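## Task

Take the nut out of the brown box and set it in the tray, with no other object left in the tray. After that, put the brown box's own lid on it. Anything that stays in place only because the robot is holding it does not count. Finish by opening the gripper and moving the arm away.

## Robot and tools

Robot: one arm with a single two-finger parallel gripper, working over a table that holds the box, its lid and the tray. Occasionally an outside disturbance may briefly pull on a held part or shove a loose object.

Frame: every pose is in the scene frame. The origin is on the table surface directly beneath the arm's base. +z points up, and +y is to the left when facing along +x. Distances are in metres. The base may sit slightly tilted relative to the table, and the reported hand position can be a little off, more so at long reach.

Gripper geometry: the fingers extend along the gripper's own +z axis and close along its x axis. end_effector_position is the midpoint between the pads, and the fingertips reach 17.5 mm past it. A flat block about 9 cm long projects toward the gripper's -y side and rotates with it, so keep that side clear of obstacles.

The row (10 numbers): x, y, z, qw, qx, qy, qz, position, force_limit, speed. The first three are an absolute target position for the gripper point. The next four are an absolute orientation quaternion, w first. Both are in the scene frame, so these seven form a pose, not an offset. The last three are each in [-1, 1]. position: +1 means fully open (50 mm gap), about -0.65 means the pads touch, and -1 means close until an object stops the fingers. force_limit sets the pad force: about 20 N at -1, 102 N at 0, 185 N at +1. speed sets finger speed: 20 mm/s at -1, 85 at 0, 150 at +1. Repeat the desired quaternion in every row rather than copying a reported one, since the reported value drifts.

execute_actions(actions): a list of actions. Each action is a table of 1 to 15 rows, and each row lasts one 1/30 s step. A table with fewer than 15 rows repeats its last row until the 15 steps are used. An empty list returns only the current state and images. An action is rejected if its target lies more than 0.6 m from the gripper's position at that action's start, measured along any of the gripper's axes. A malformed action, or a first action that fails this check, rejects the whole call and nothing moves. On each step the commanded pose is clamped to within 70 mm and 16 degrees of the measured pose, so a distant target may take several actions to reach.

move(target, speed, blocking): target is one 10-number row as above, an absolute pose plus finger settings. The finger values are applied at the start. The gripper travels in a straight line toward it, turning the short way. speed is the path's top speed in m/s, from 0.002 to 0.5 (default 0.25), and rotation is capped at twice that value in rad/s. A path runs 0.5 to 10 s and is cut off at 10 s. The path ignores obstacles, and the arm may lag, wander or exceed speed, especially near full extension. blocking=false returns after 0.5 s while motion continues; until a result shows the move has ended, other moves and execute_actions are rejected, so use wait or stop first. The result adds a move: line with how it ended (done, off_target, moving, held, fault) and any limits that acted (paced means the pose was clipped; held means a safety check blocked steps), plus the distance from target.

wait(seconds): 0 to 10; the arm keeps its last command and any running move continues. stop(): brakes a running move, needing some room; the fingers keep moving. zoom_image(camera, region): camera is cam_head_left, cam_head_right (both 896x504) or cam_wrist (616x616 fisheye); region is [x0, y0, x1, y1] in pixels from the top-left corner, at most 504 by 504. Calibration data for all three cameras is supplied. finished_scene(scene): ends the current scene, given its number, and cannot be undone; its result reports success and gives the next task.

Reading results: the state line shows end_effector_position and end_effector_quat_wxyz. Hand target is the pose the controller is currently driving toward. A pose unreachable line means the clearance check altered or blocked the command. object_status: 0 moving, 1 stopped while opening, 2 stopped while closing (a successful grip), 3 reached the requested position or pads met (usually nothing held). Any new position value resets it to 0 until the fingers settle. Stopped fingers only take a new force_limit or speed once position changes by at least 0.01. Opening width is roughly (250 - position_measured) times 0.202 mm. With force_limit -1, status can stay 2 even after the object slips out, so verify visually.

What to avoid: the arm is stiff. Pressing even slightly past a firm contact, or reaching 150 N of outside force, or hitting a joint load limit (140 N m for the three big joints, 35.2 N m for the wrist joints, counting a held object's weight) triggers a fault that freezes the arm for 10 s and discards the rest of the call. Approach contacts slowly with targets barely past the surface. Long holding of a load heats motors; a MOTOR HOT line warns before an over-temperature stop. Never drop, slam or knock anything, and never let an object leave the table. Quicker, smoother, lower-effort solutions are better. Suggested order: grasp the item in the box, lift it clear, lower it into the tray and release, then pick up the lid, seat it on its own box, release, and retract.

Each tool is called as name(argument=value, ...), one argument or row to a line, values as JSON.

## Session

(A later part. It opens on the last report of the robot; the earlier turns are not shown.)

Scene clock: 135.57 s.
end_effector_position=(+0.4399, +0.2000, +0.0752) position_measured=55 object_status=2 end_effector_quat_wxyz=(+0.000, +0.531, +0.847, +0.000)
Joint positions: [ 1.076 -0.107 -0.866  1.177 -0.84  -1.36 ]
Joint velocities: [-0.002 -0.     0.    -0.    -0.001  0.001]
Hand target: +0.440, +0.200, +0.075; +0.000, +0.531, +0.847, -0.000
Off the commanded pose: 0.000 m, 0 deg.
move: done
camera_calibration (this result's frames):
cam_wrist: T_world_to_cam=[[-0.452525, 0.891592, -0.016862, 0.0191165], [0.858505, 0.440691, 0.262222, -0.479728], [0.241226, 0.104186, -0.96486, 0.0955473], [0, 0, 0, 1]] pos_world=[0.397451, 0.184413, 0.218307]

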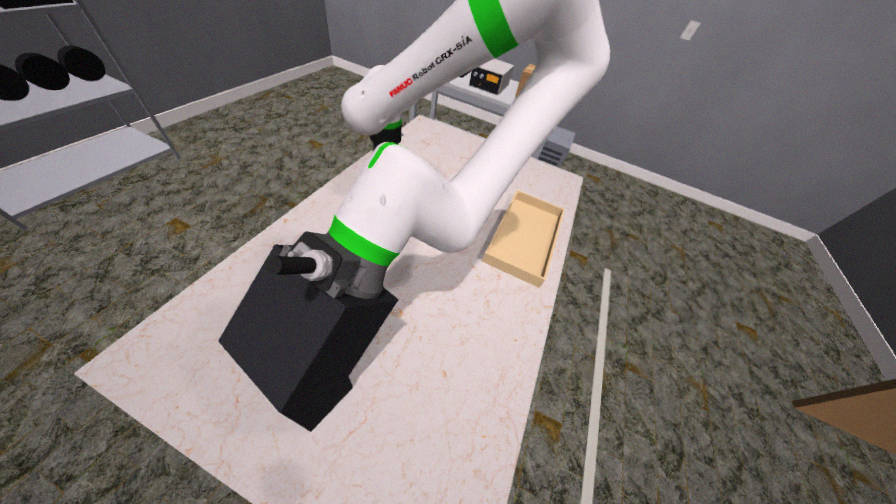

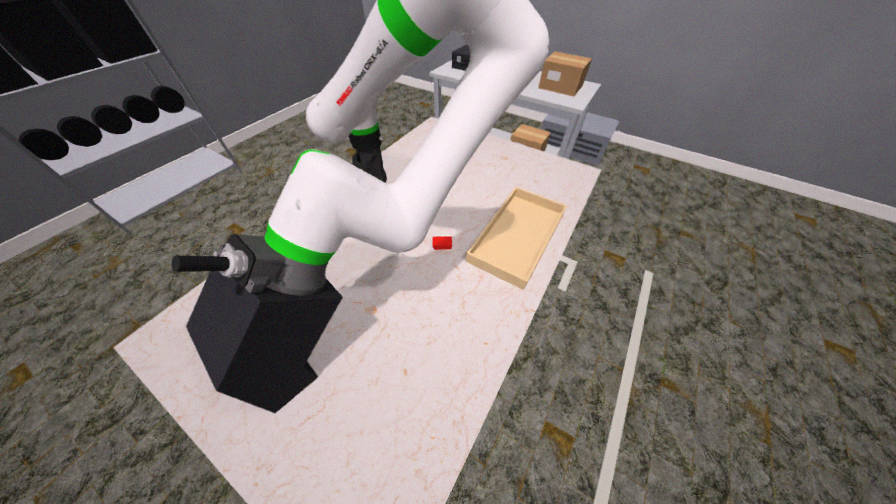

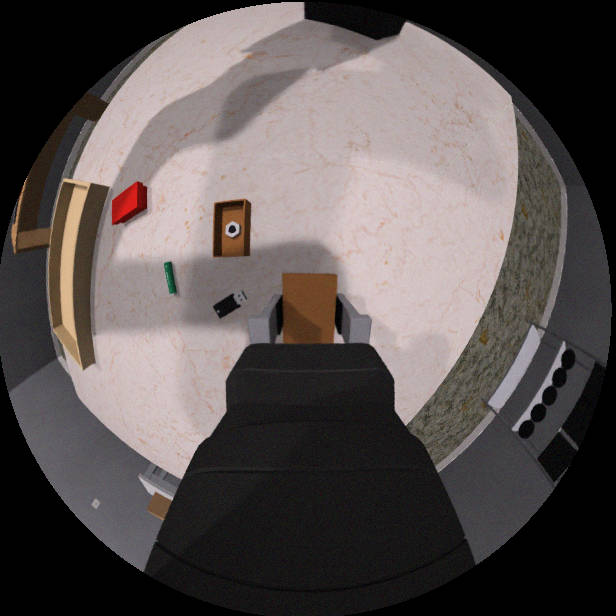

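move(
  target=[0.44, 0.20, 0.021, 0.0, 0.5314, 0.8471, 0.0, -1.0, -0.5, 0.0],
  speed=0.08,
)

execute_actions(
  actions=[
    [[0.44, 0.20, 0.021, 0.0, 0.5314, 0.8471, 0.0, 1.0, -0.5, 0.0]],
    [[0.44, 0.20, 0.021, 0.0, 0.5314, 0.8471, 0.0, 1.0, -0.5, 0.0]],
  ],
)

Scene clock: 144.57 s.
end_effector_position=(+0.4398, +0.2001, +0.0212) position_measured=55 object_status=2 end_effector_quat_wxyz=(-0.000, +0.532, +0.847, -0.000)
Joint positions: [ 0.911  0.004 -0.868  1.374 -0.697 -1.466]
Joint velocities: [-0.001 -0.001 -0.     0.001  0.001 -0.001]
Hand target: +0.440, +0.200, +0.021; -0.000, +0.531, +0.847, -0.000
Off the commanded pose: 0.000 m, 0 deg.
move: done
camera_calibration (this result's frames):
cam_wrist: T_world_to_cam=[[-0.452185, 0.891779, -0.0161079, 0.0178121], [0.858901, 0.44024, 0.261684, -0.465636], [0.240455, 0.104494, -0.965019, 0.0436972], [0, 0, 0, 1]] pos_world=[0.397482, 0.184541, 0.164305]

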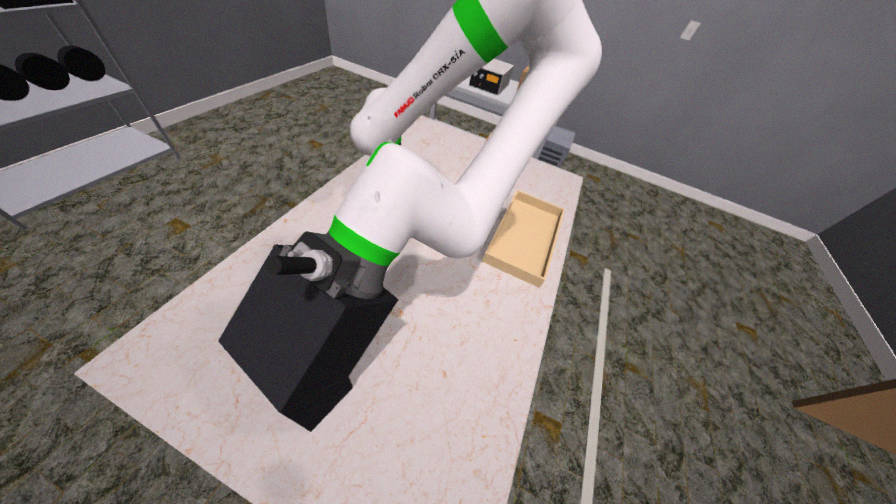

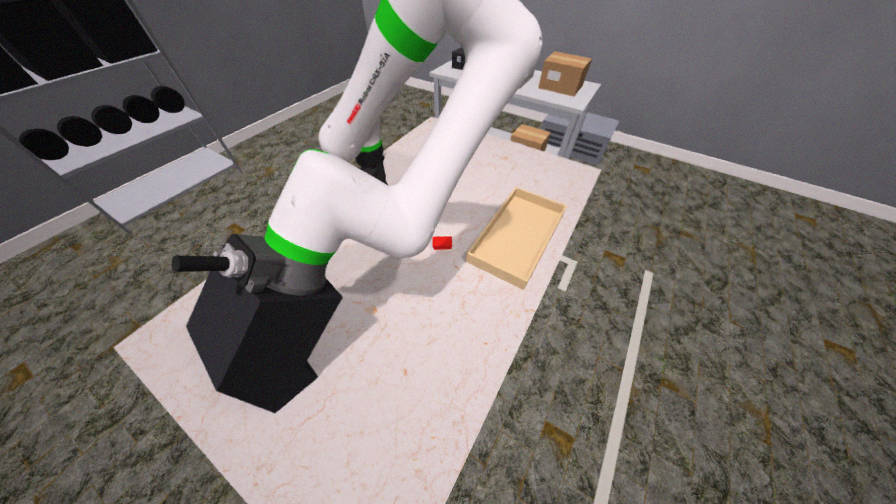

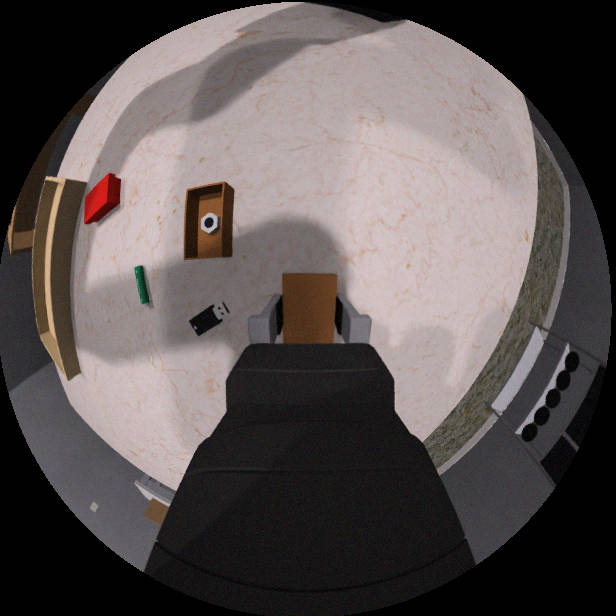

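Scene clock: 145.57 s.
end_effector_position=(+0.4400, +0.2000, +0.0210) position_measured=3 object_status=3 end_effector_quat_wxyz=(+0.000, +0.531, +0.847, +0.000)
Joint positions: [ 0.91   0.004 -0.868  1.375 -0.697 -1.467]
Joint velocities: [-0.001  0.001  0.    -0.    -0.    -0.   ]
Hand target: +0.440, +0.200, +0.021; -0.000, +0.531, +0.847, -0.000
Off the commanded pose: 0.000 m, 0 deg.
camera_calibration (this result's frames):
cam_wrist: T_world_to_cam=[[-0.452376, 0.891673, -0.0165813, 0.0181314], [0.858656, 0.440498, 0.262054, -0.465678], [0.24097, 0.104309, -0.964911, 0.0433129], [0, 0, 0, 1]] pos_world=[0.397623, 0.184445, 0.164126]

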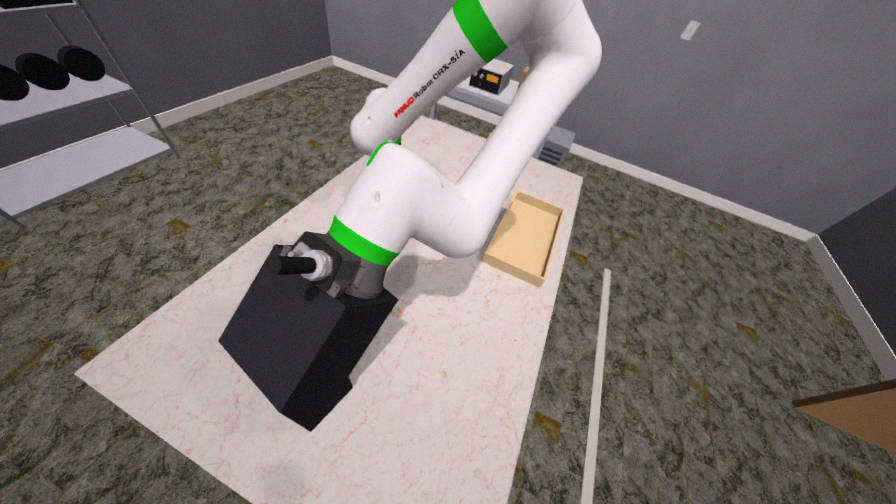

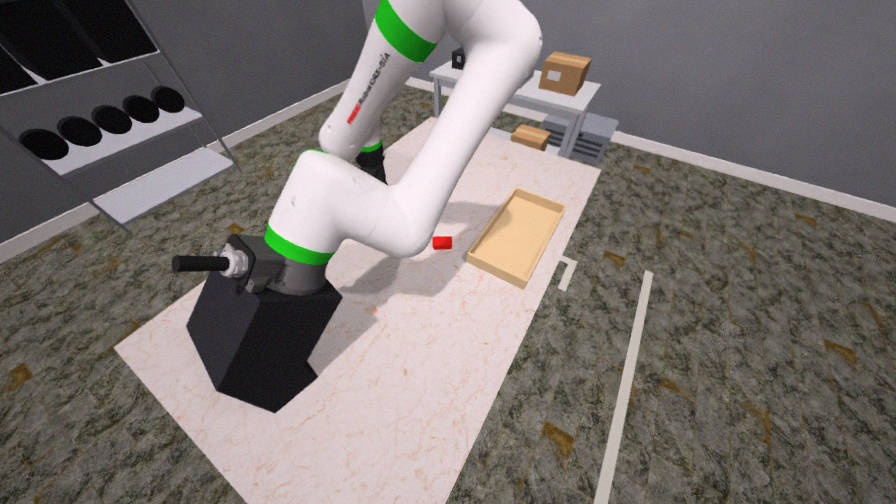

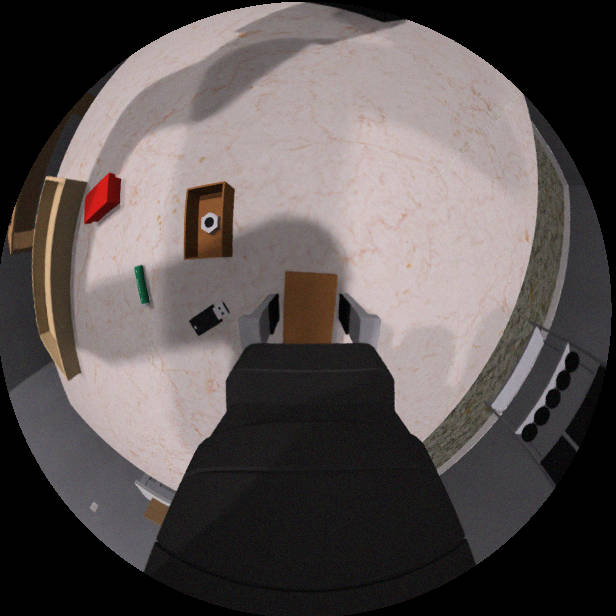

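move(
  target=[0.44, 0.20, 0.07, 0.0, 0.5314, 0.8471, 0.0, 1.0, -0.5, 0.0],
  speed=0.1,
)

move(
  target=[0.4043, 0.0924, 0.07, 0.0, 0.9748, 0.2233, 0.0, 0.34, -0.5, 0.0],
  speed=0.2,
)

Scene clock: 168.57 s.
end_effector_position=(+0.4402, +0.1999, +0.0698) position_measured=3 object_status=3 end_effector_quat_wxyz=(+0.000, +0.531, +0.847, +0.000)
Joint positions: [ 1.06  -0.096 -0.867  1.194 -0.824 -1.368]
Joint velocities: [ 0.    -0.002  0.    -0.    -0.001 -0.001]
Hand target: +0.440, +0.200, +0.070; +0.000, +0.531, +0.847, +0.000
Off the commanded pose: 0.000 m, 0 deg.
move: done
camera_calibration (this result's frames):
cam_wrist: T_world_to_cam=[[-0.452578, 0.891563, -0.0170219, 0.019274], [0.858426, 0.440766, 0.262354, -0.478549], [0.241408, 0.104124, -0.964821, 0.0902564], [0, 0, 0, 1]] pos_world=[0.397733, 0.184346, 0.212959]

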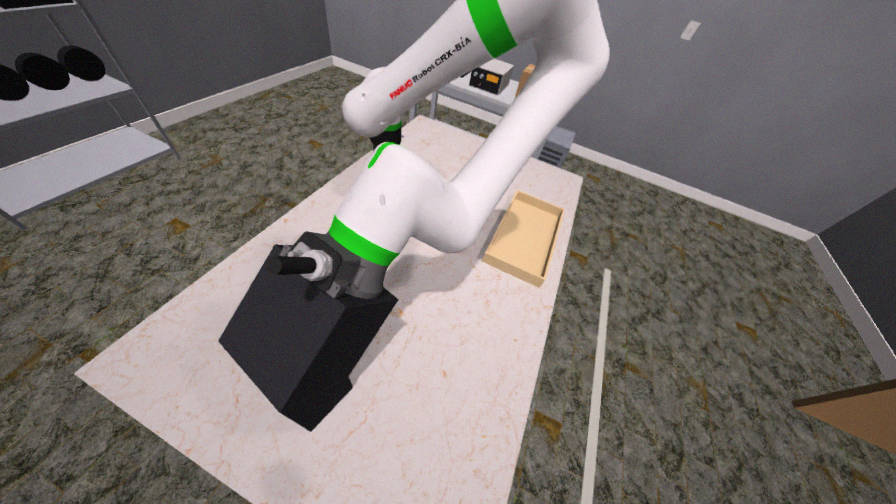

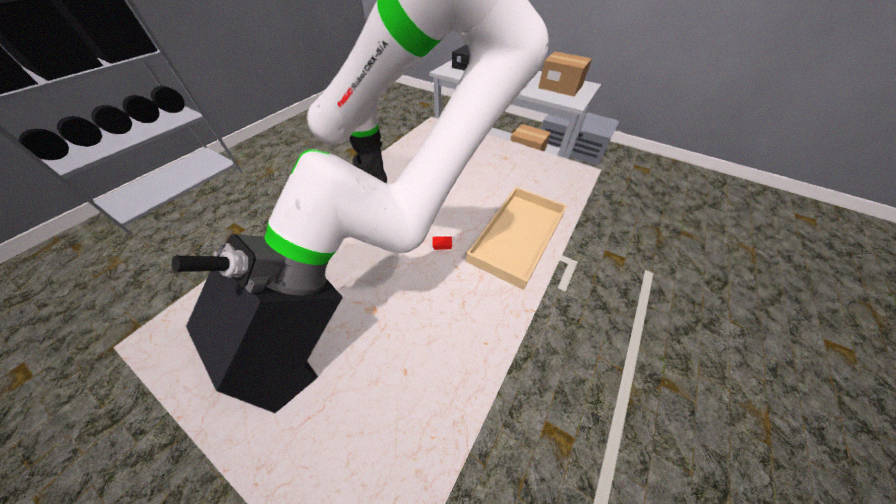

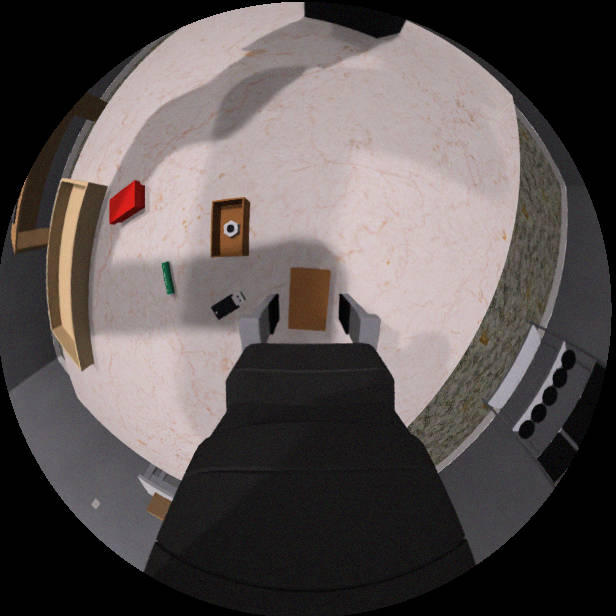

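Scene clock: 172.83 s.
end_effector_position=(+0.4043, +0.0926, +0.0699) position_measured=101 object_status=3 end_effector_quat_wxyz=(-0.000, +0.975, +0.223, -0.000)
Joint positions: [ 0.82  -0.442 -1.152  1.227 -0.679 -2.764]
Joint velocities: [-0.002 -0.    -0.001  0.    -0.    -0.001]
Hand target: +0.404, +0.093, +0.070; -0.000, +0.975, +0.223, -0.000
Off the commanded pose: 0.000 m, 0 deg.
move: done
camera_calibration (this result's frames):
cam_wrist: T_world_to_cam=[[0.891741, 0.452238, -0.0166839, -0.404202], [0.440451, -0.858851, 0.261492, -0.11106], [0.103928, -0.240532, -0.965061, 0.197611], [0, 0, 0, 1]] pos_world=[0.388823, 0.134943, 0.213005]

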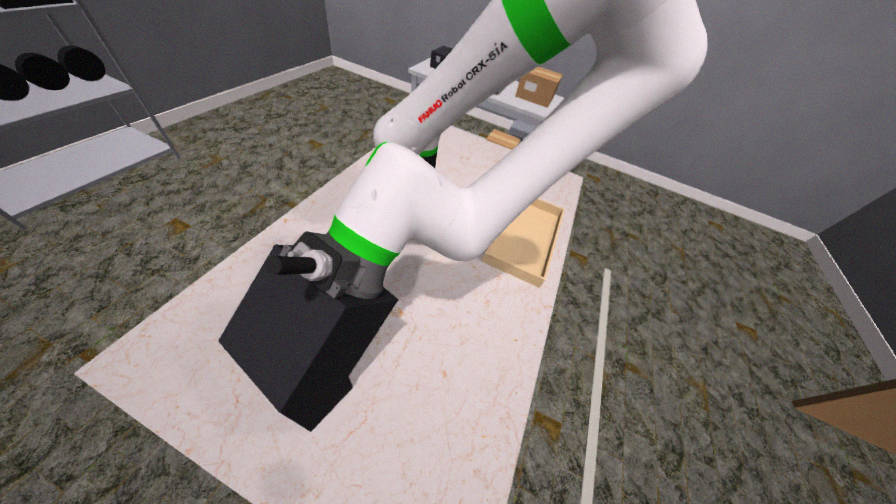

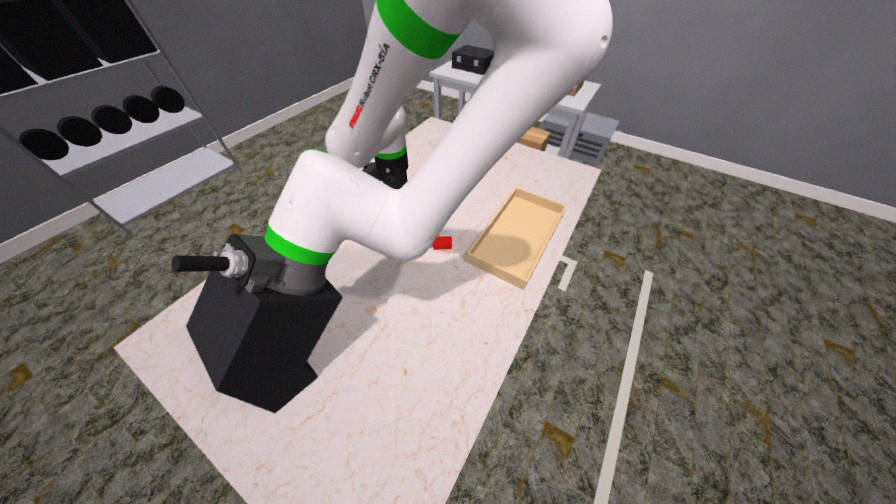

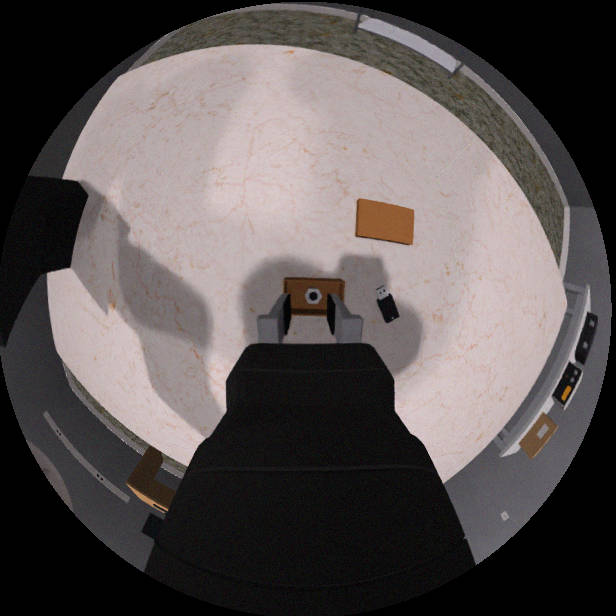

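zoom_image(
  camera="cam_wrist",
  region=[250, 260, 370, 350],
)

Region (250, 260, 370, 350) of cam_wrist's 616x616 image, scaled by 4.200, with more detail than that image has; it fills the top 378 rows of this view, and the rest is white.

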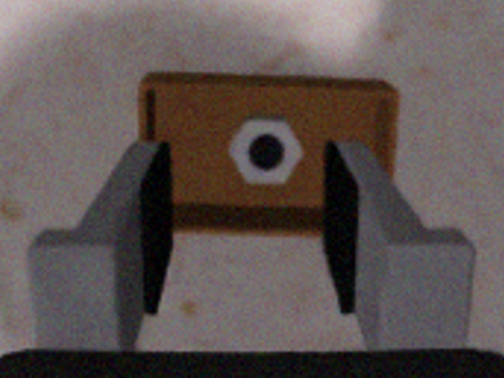

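move(
  target=[0.4067, 0.0974, 0.04, 0.0, 0.9748, 0.2233, 0.0, 0.34, -0.5, 0.0],
  speed=0.05,
)

zoom_image(
  camera="cam_wrist",
  region=[250, 260, 370, 350],
)

Scene clock: 187.27 s.
end_effector_position=(+0.4067, +0.0976, +0.0402) position_measured=101 object_status=3 end_effector_quat_wxyz=(-0.000, +0.975, +0.223, -0.000)
Joint positions: [ 0.653 -0.334 -1.145  1.443 -0.538 -2.886]
Joint velocities: [-0.006  0.001 -0.004  0.01   0.004 -0.008]
Hand target: +0.406, +0.098, +0.040; -0.000, +0.975, +0.223, -0.000
Off the commanded pose: 0.000 m, 0 deg.
move: done
camera_calibration (this result's frames):
cam_wrist: T_world_to_cam=[[0.891828, 0.452067, -0.0166843, -0.409105], [0.440276, -0.858914, 0.26158, -0.100022], [0.103921, -0.24063, -0.965038, 0.169957], [0, 0, 0, 1]] pos_world=[0.391226, 0.13993, 0.183353]

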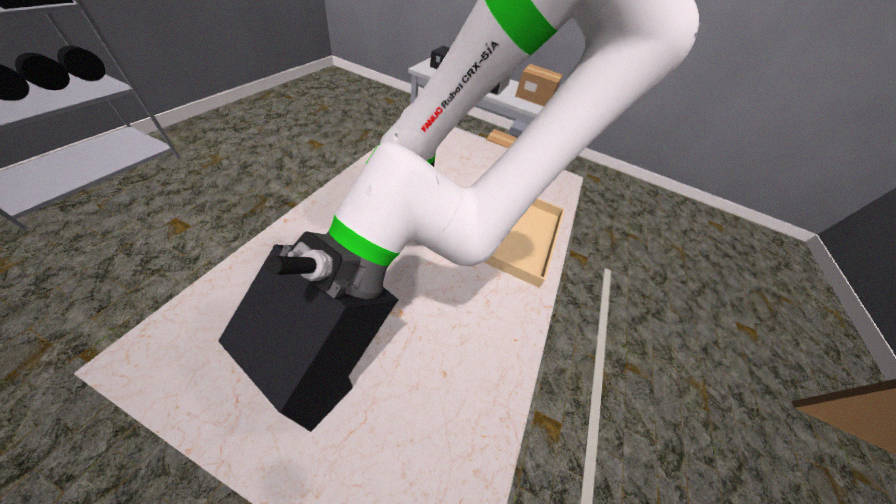

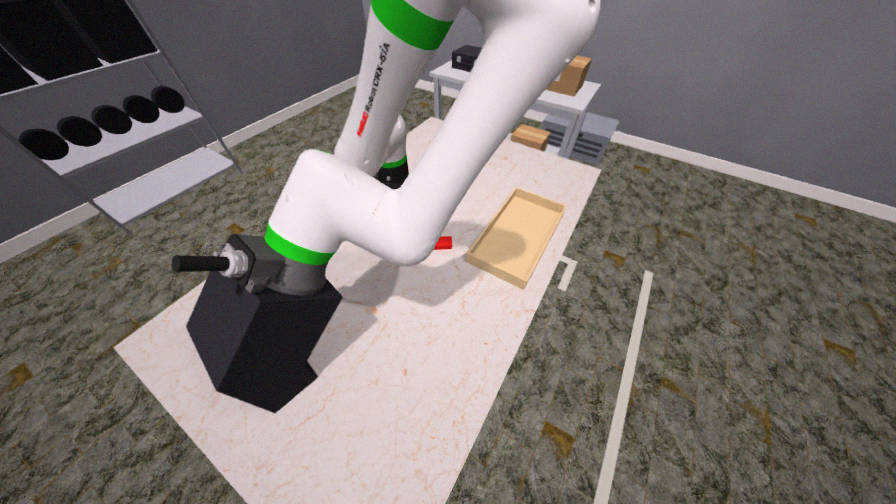

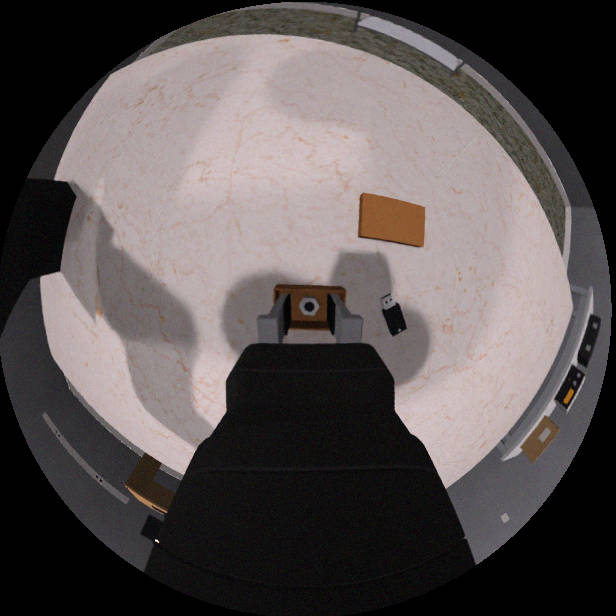

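Region (250, 260, 370, 350) of cam_wrist's 616x616 image, scaled by 4.200, with more detail than that image has; it fills the top 378 rows of this view, and the rest is white.

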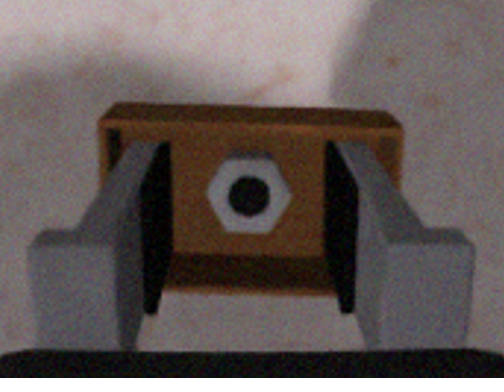

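move(
  target=[0.4067, 0.0974, 0.022, 0.0, 0.9748, 0.2233, 0.0, 0.34, -0.5, 0.0],
  speed=0.03,
)

Scene clock: 195.13 s.
end_effector_position=(+0.4070, +0.0976, +0.0222) position_measured=101 object_status=3 end_effector_quat_wxyz=(-0.000, +0.975, +0.223, +0.000)
Joint positions: [ 0.531 -0.277 -1.139  1.622 -0.454 -2.987]
Joint velocities: [-0.011  0.001 -0.005  0.018  0.006 -0.013]
Hand target: +0.407, +0.098, +0.022; -0.000, +0.975, +0.223, -0.000
Off the commanded pose: 0.000 m, 0 deg.
move: done
camera_calibration (this result's frames):
cam_wrist: T_world_to_cam=[[0.891832, 0.452068, -0.0164679, -0.409624], [0.440201, -0.858884, 0.261803, -0.0953862], [0.104209, -0.240733, -0.964981, 0.152414], [0, 0, 0, 1]] pos_world=[0.391422, 0.139943, 0.165303]

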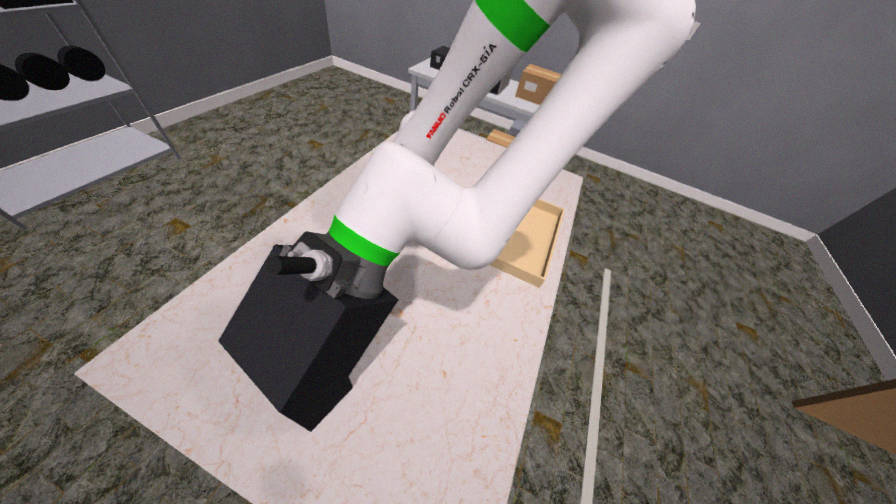

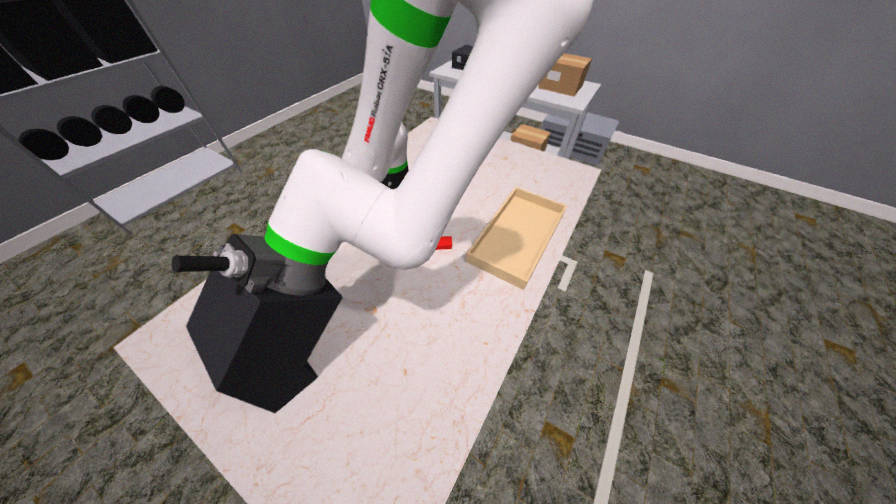

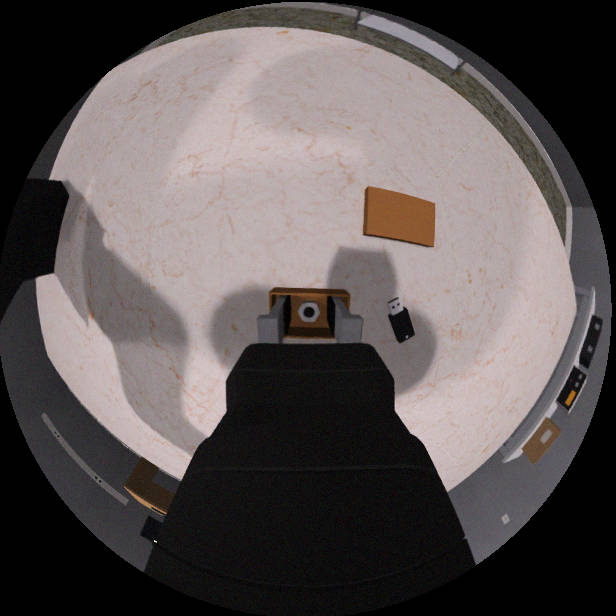

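execute_actions(
  actions=[
    [[0.4067, 0.0974, 0.022, 0.0, 0.9748, 0.2233, 0.0, -1.0, -0.5, -0.5]],
    [[0.4067, 0.0974, 0.022, 0.0, 0.9748, 0.2233, 0.0, -1.0, -0.5, -0.5]],
  ],
)

zoom_image(
  camera="cam_wrist",
  region=[250, 260, 370, 350],
)

Scene clock: 199.20 s.
end_effector_position=(+0.4067, +0.0974, +0.0220) position_measured=189 object_status=2 end_effector_quat_wxyz=(+0.000, +0.975, +0.223, -0.000)
Joint positions: [ 0.53  -0.277 -1.14   1.625 -0.453 -2.988]
Joint velocities: [-0.     0.    -0.    -0.    -0.    -0.001]
Hand target: +0.407, +0.097, +0.022; -0.000, +0.975, +0.223, +0.000
Off the commanded pose: 0.000 m, 0 deg.
camera_calibration (this result's frames):
cam_wrist: T_world_to_cam=[[0.891614, 0.452492, -0.0166212, -0.409222], [0.440621, -0.858597, 0.262038, -0.0955879], [0.104299, -0.24096, -0.964914, 0.152216], [0, 0, 0, 1]] pos_world=[0.39111, 0.139776, 0.165122]

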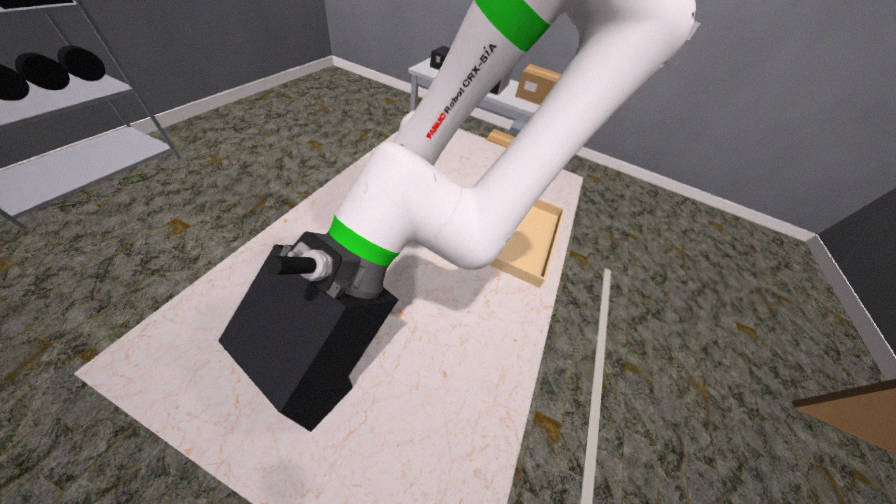

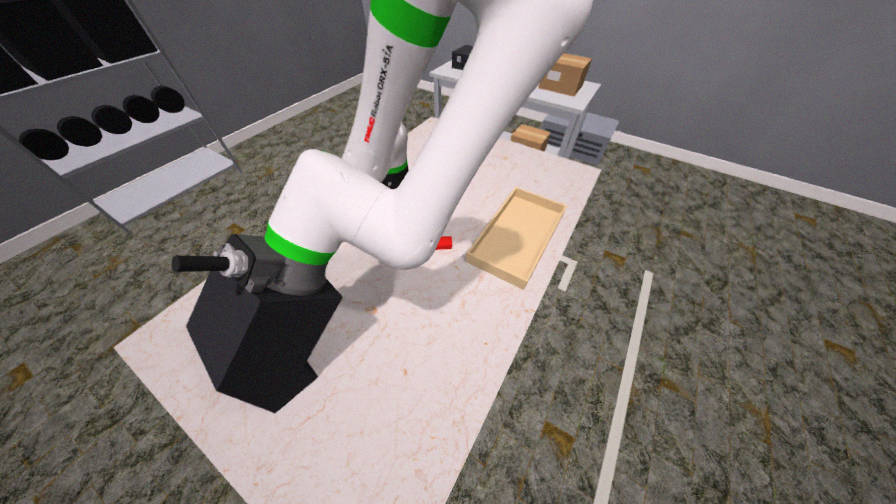

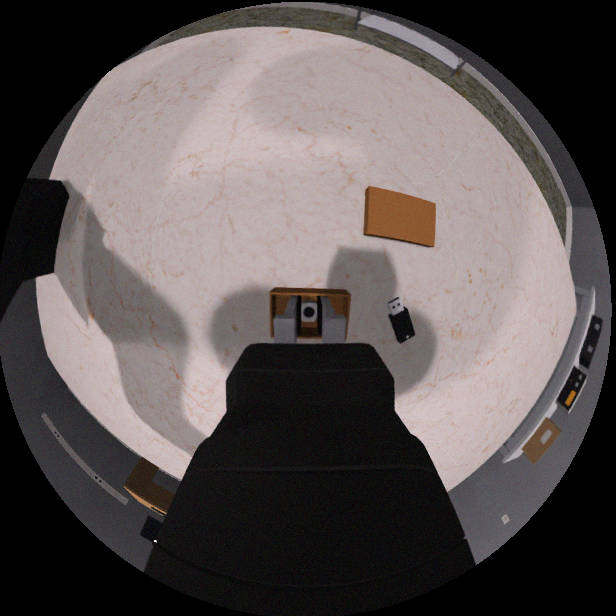

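Region (250, 260, 370, 350) of cam_wrist's 616x616 image, scaled by 4.200, with more detail than that image has; it fills the top 378 rows of this view, and the rest is white.

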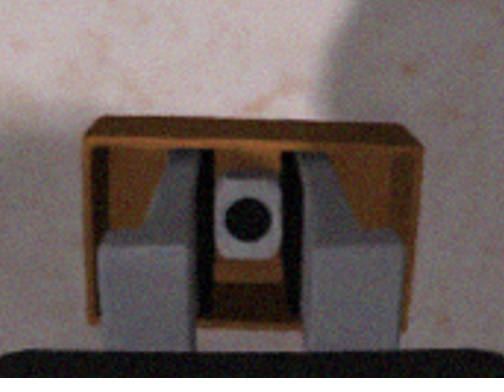

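execute_actions(
  actions=[
    [[0.4067, 0.0974, 0.022, 0.0, 0.9748, 0.2233, 0.0, 0.34, -0.5, -0.5]],
    [[0.4067, 0.0974, 0.022, 0.0, 0.9748, 0.2233, 0.0, 0.34, -0.5, -0.5]],
    [[0.4067, 0.0974, 0.0215, 0.0, 0.9748, 0.2233, 0.0, 0.34, -0.5, -0.5], [0.4067, 0.0974, 0.021, 0.0, 0.9748, 0.2233, 0.0, 0.34, -0.5, -0.5], [0.4067, 0.0974, 0.0205, 0.0, 0.9748, 0.2233, 0.0, 0.34, -0.5, -0.5], [0.4067, 0.0974, 0.020, 0.0, 0.9748, 0.2233, 0.0, 0.34, -0.5, -0.5], [0.4067, 0.0974, 0.0195, 0.0, 0.9748, 0.2233, 0.0, 0.34, -0.5, -0.5], [0.4067, 0.0974, 0.019, 0.0, 0.9748, 0.2233, 0.0, 0.34, -0.5, -0.5], [0.4067, 0.0974, 0.0185, 0.0, 0.9748, 0.2233, 0.0, 0.34, -0.5, -0.5], [0.4067, 0.0974, 0.018, 0.0, 0.9748, 0.2233, 0.0, 0.34, -0.5, -0.5]],
    [[0.4067, 0.0974, 0.018, 0.0, 0.9748, 0.2233, 0.0, 0.34, -0.5, -0.5]],
  ],
)

zoom_image(
  camera="cam_wrist",
  region=[250, 260, 370, 350],
)

Scene clock: 219.63 s.
end_effector_position=(+0.4073, +0.0973, +0.0190) position_measured=101 object_status=3 end_effector_quat_wxyz=(+0.000, +0.975, +0.223, +0.001)
Joint positions: [ 0.505 -0.268 -1.138  1.664 -0.438 -3.011]
Joint velocities: [-0.    -0.001 -0.    -0.     0.001 -0.001]
Hand target: +0.407, +0.097, +0.019; +0.000, +0.975, +0.223, +0.001
Off the commanded pose: 0.001 m, 0 deg.
FORCE FAULT: contact force on the arm reached its limit, and the arm stopped for 10 seconds. The contact can be on any part of the arm, not only on its tool. That time counts as 20 of the actions that you can send in this scene. The arm's remaining commands of this call were not run. The arm holds still and accepts commands again. Move the arm away from the contact; if what it grips holds it there, let go first. Pushing or pulling that hard again can fault the arm again.
camera_calibration (this result's frames):
cam_wrist: T_world_to_cam=[[0.89188, 0.452019, -0.0151081, -0.409885], [0.439751, -0.858899, 0.262509, -0.0948278], [0.105683, -0.240771, -0.964811, 0.148694], [0, 0, 0, 1]] pos_world=[0.391554, 0.139629, 0.162162]

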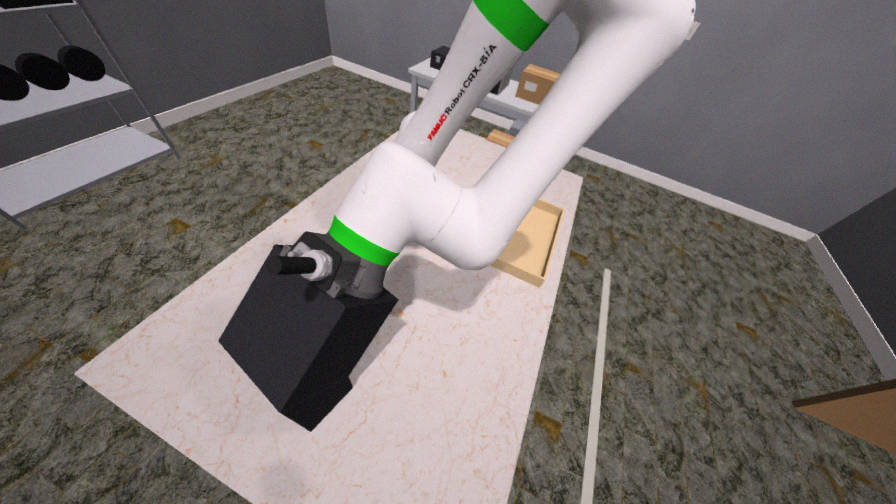

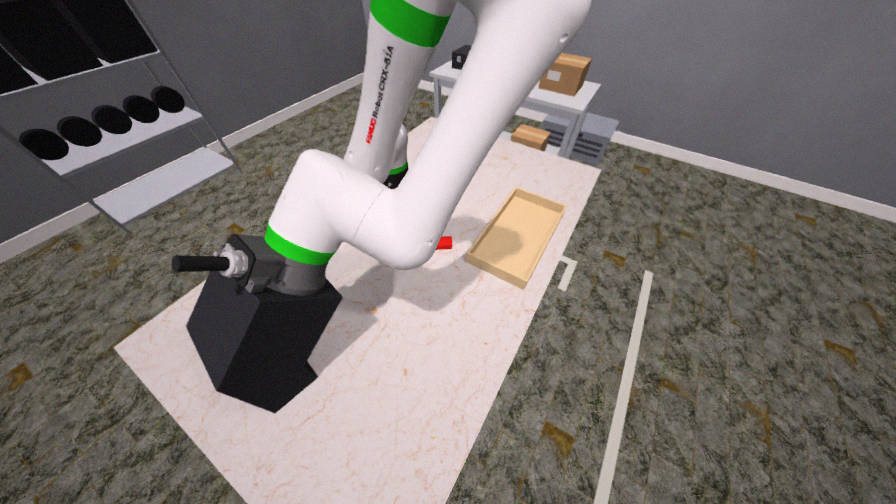

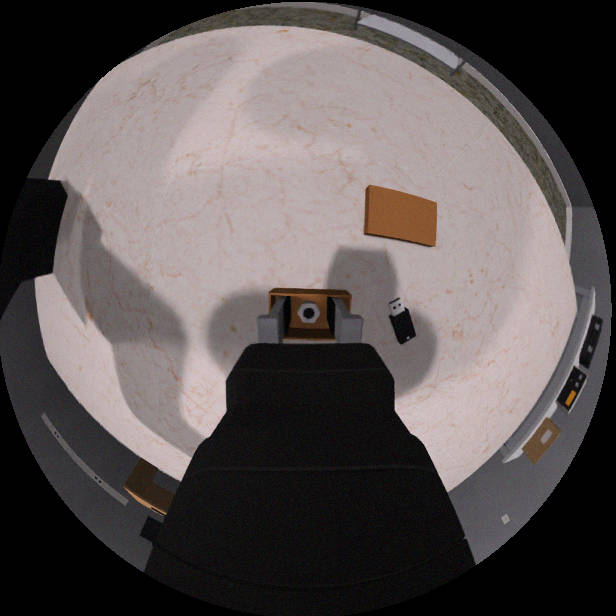

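Region (250, 260, 370, 350) of cam_wrist's 616x616 image, scaled by 4.200, with more detail than that image has; it fills the top 378 rows of this view, and the rest is white.

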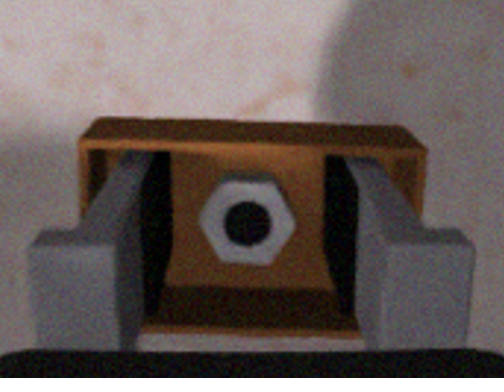

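execute_actions(
  actions=[
    [[0.4067, 0.0974, 0.0205, 0.0, 0.9748, 0.2233, 0.0, 0.34, -0.5, -0.5]],
    [[0.4067, 0.0974, 0.0205, 0.0, 0.9748, 0.2233, 0.0, -1.0, -0.5, -0.5]],
    [[0.4067, 0.0974, 0.0205, 0.0, 0.9748, 0.2233, 0.0, -1.0, -0.5, -0.5]],
  ],
)

zoom_image(
  camera="cam_wrist",
  region=[250, 260, 370, 350],
)

Scene clock: 227.80 s.
end_effector_position=(+0.4067, +0.0974, +0.0205) position_measured=186 object_status=2 end_effector_quat_wxyz=(+0.000, +0.975, +0.223, -0.000)
Joint positions: [ 0.519 -0.273 -1.139  1.642 -0.447 -2.998]
Joint velocities: [-0. -0.  0. -0.  0. -0.]
Hand target: +0.407, +0.097, +0.020; -0.000, +0.975, +0.223, +0.000
Off the commanded pose: 0.000 m, 0 deg.
camera_calibration (this result's frames):
cam_wrist: T_world_to_cam=[[0.891622, 0.452477, -0.016587, -0.409277], [0.440598, -0.858607, 0.262046, -0.095194], [0.104328, -0.240954, -0.964913, 0.150759], [0, 0, 0, 1]] pos_world=[0.391134, 0.13978, 0.163625]

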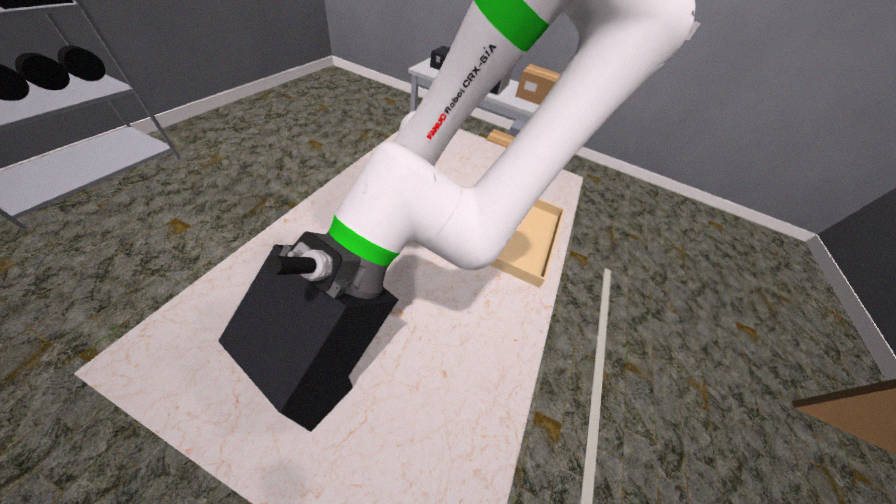

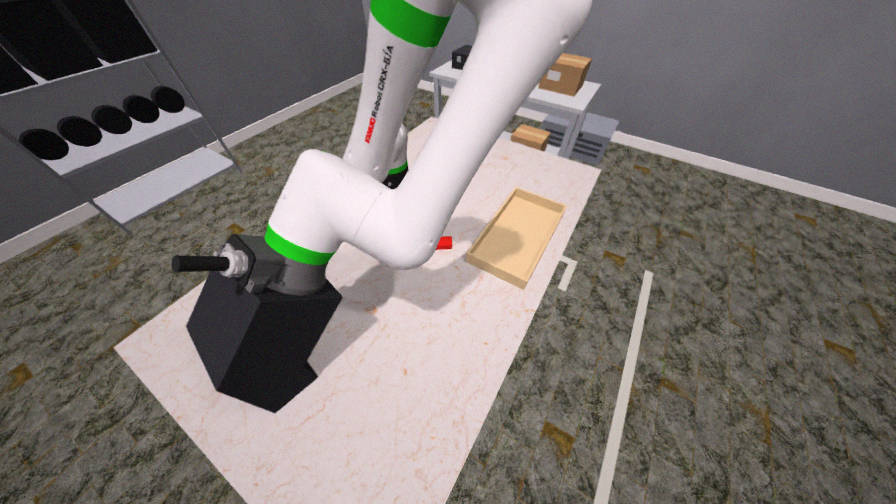

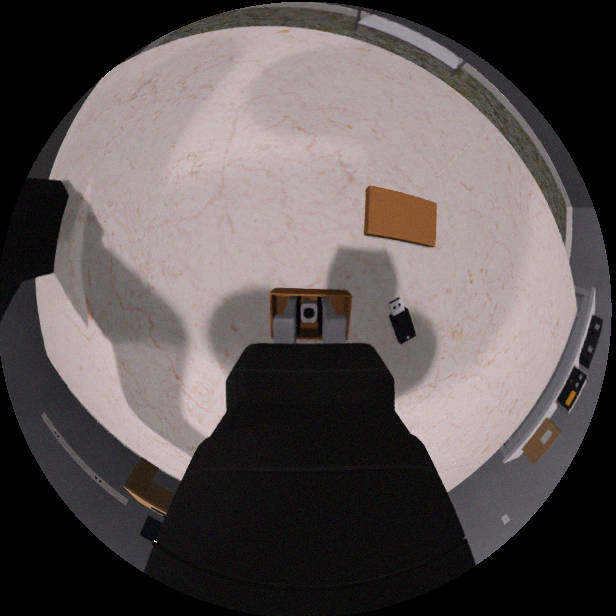

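Region (250, 260, 370, 350) of cam_wrist's 616x616 image, scaled by 4.200, with more detail than that image has; it fills the top 378 rows of this view, and the rest is white.

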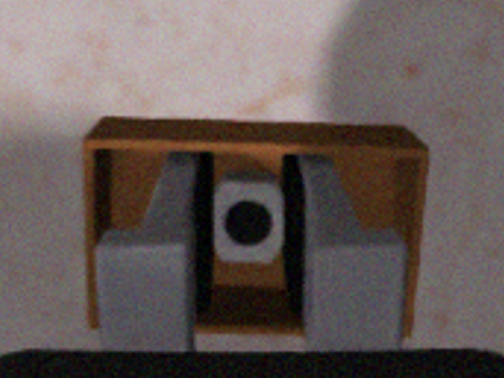

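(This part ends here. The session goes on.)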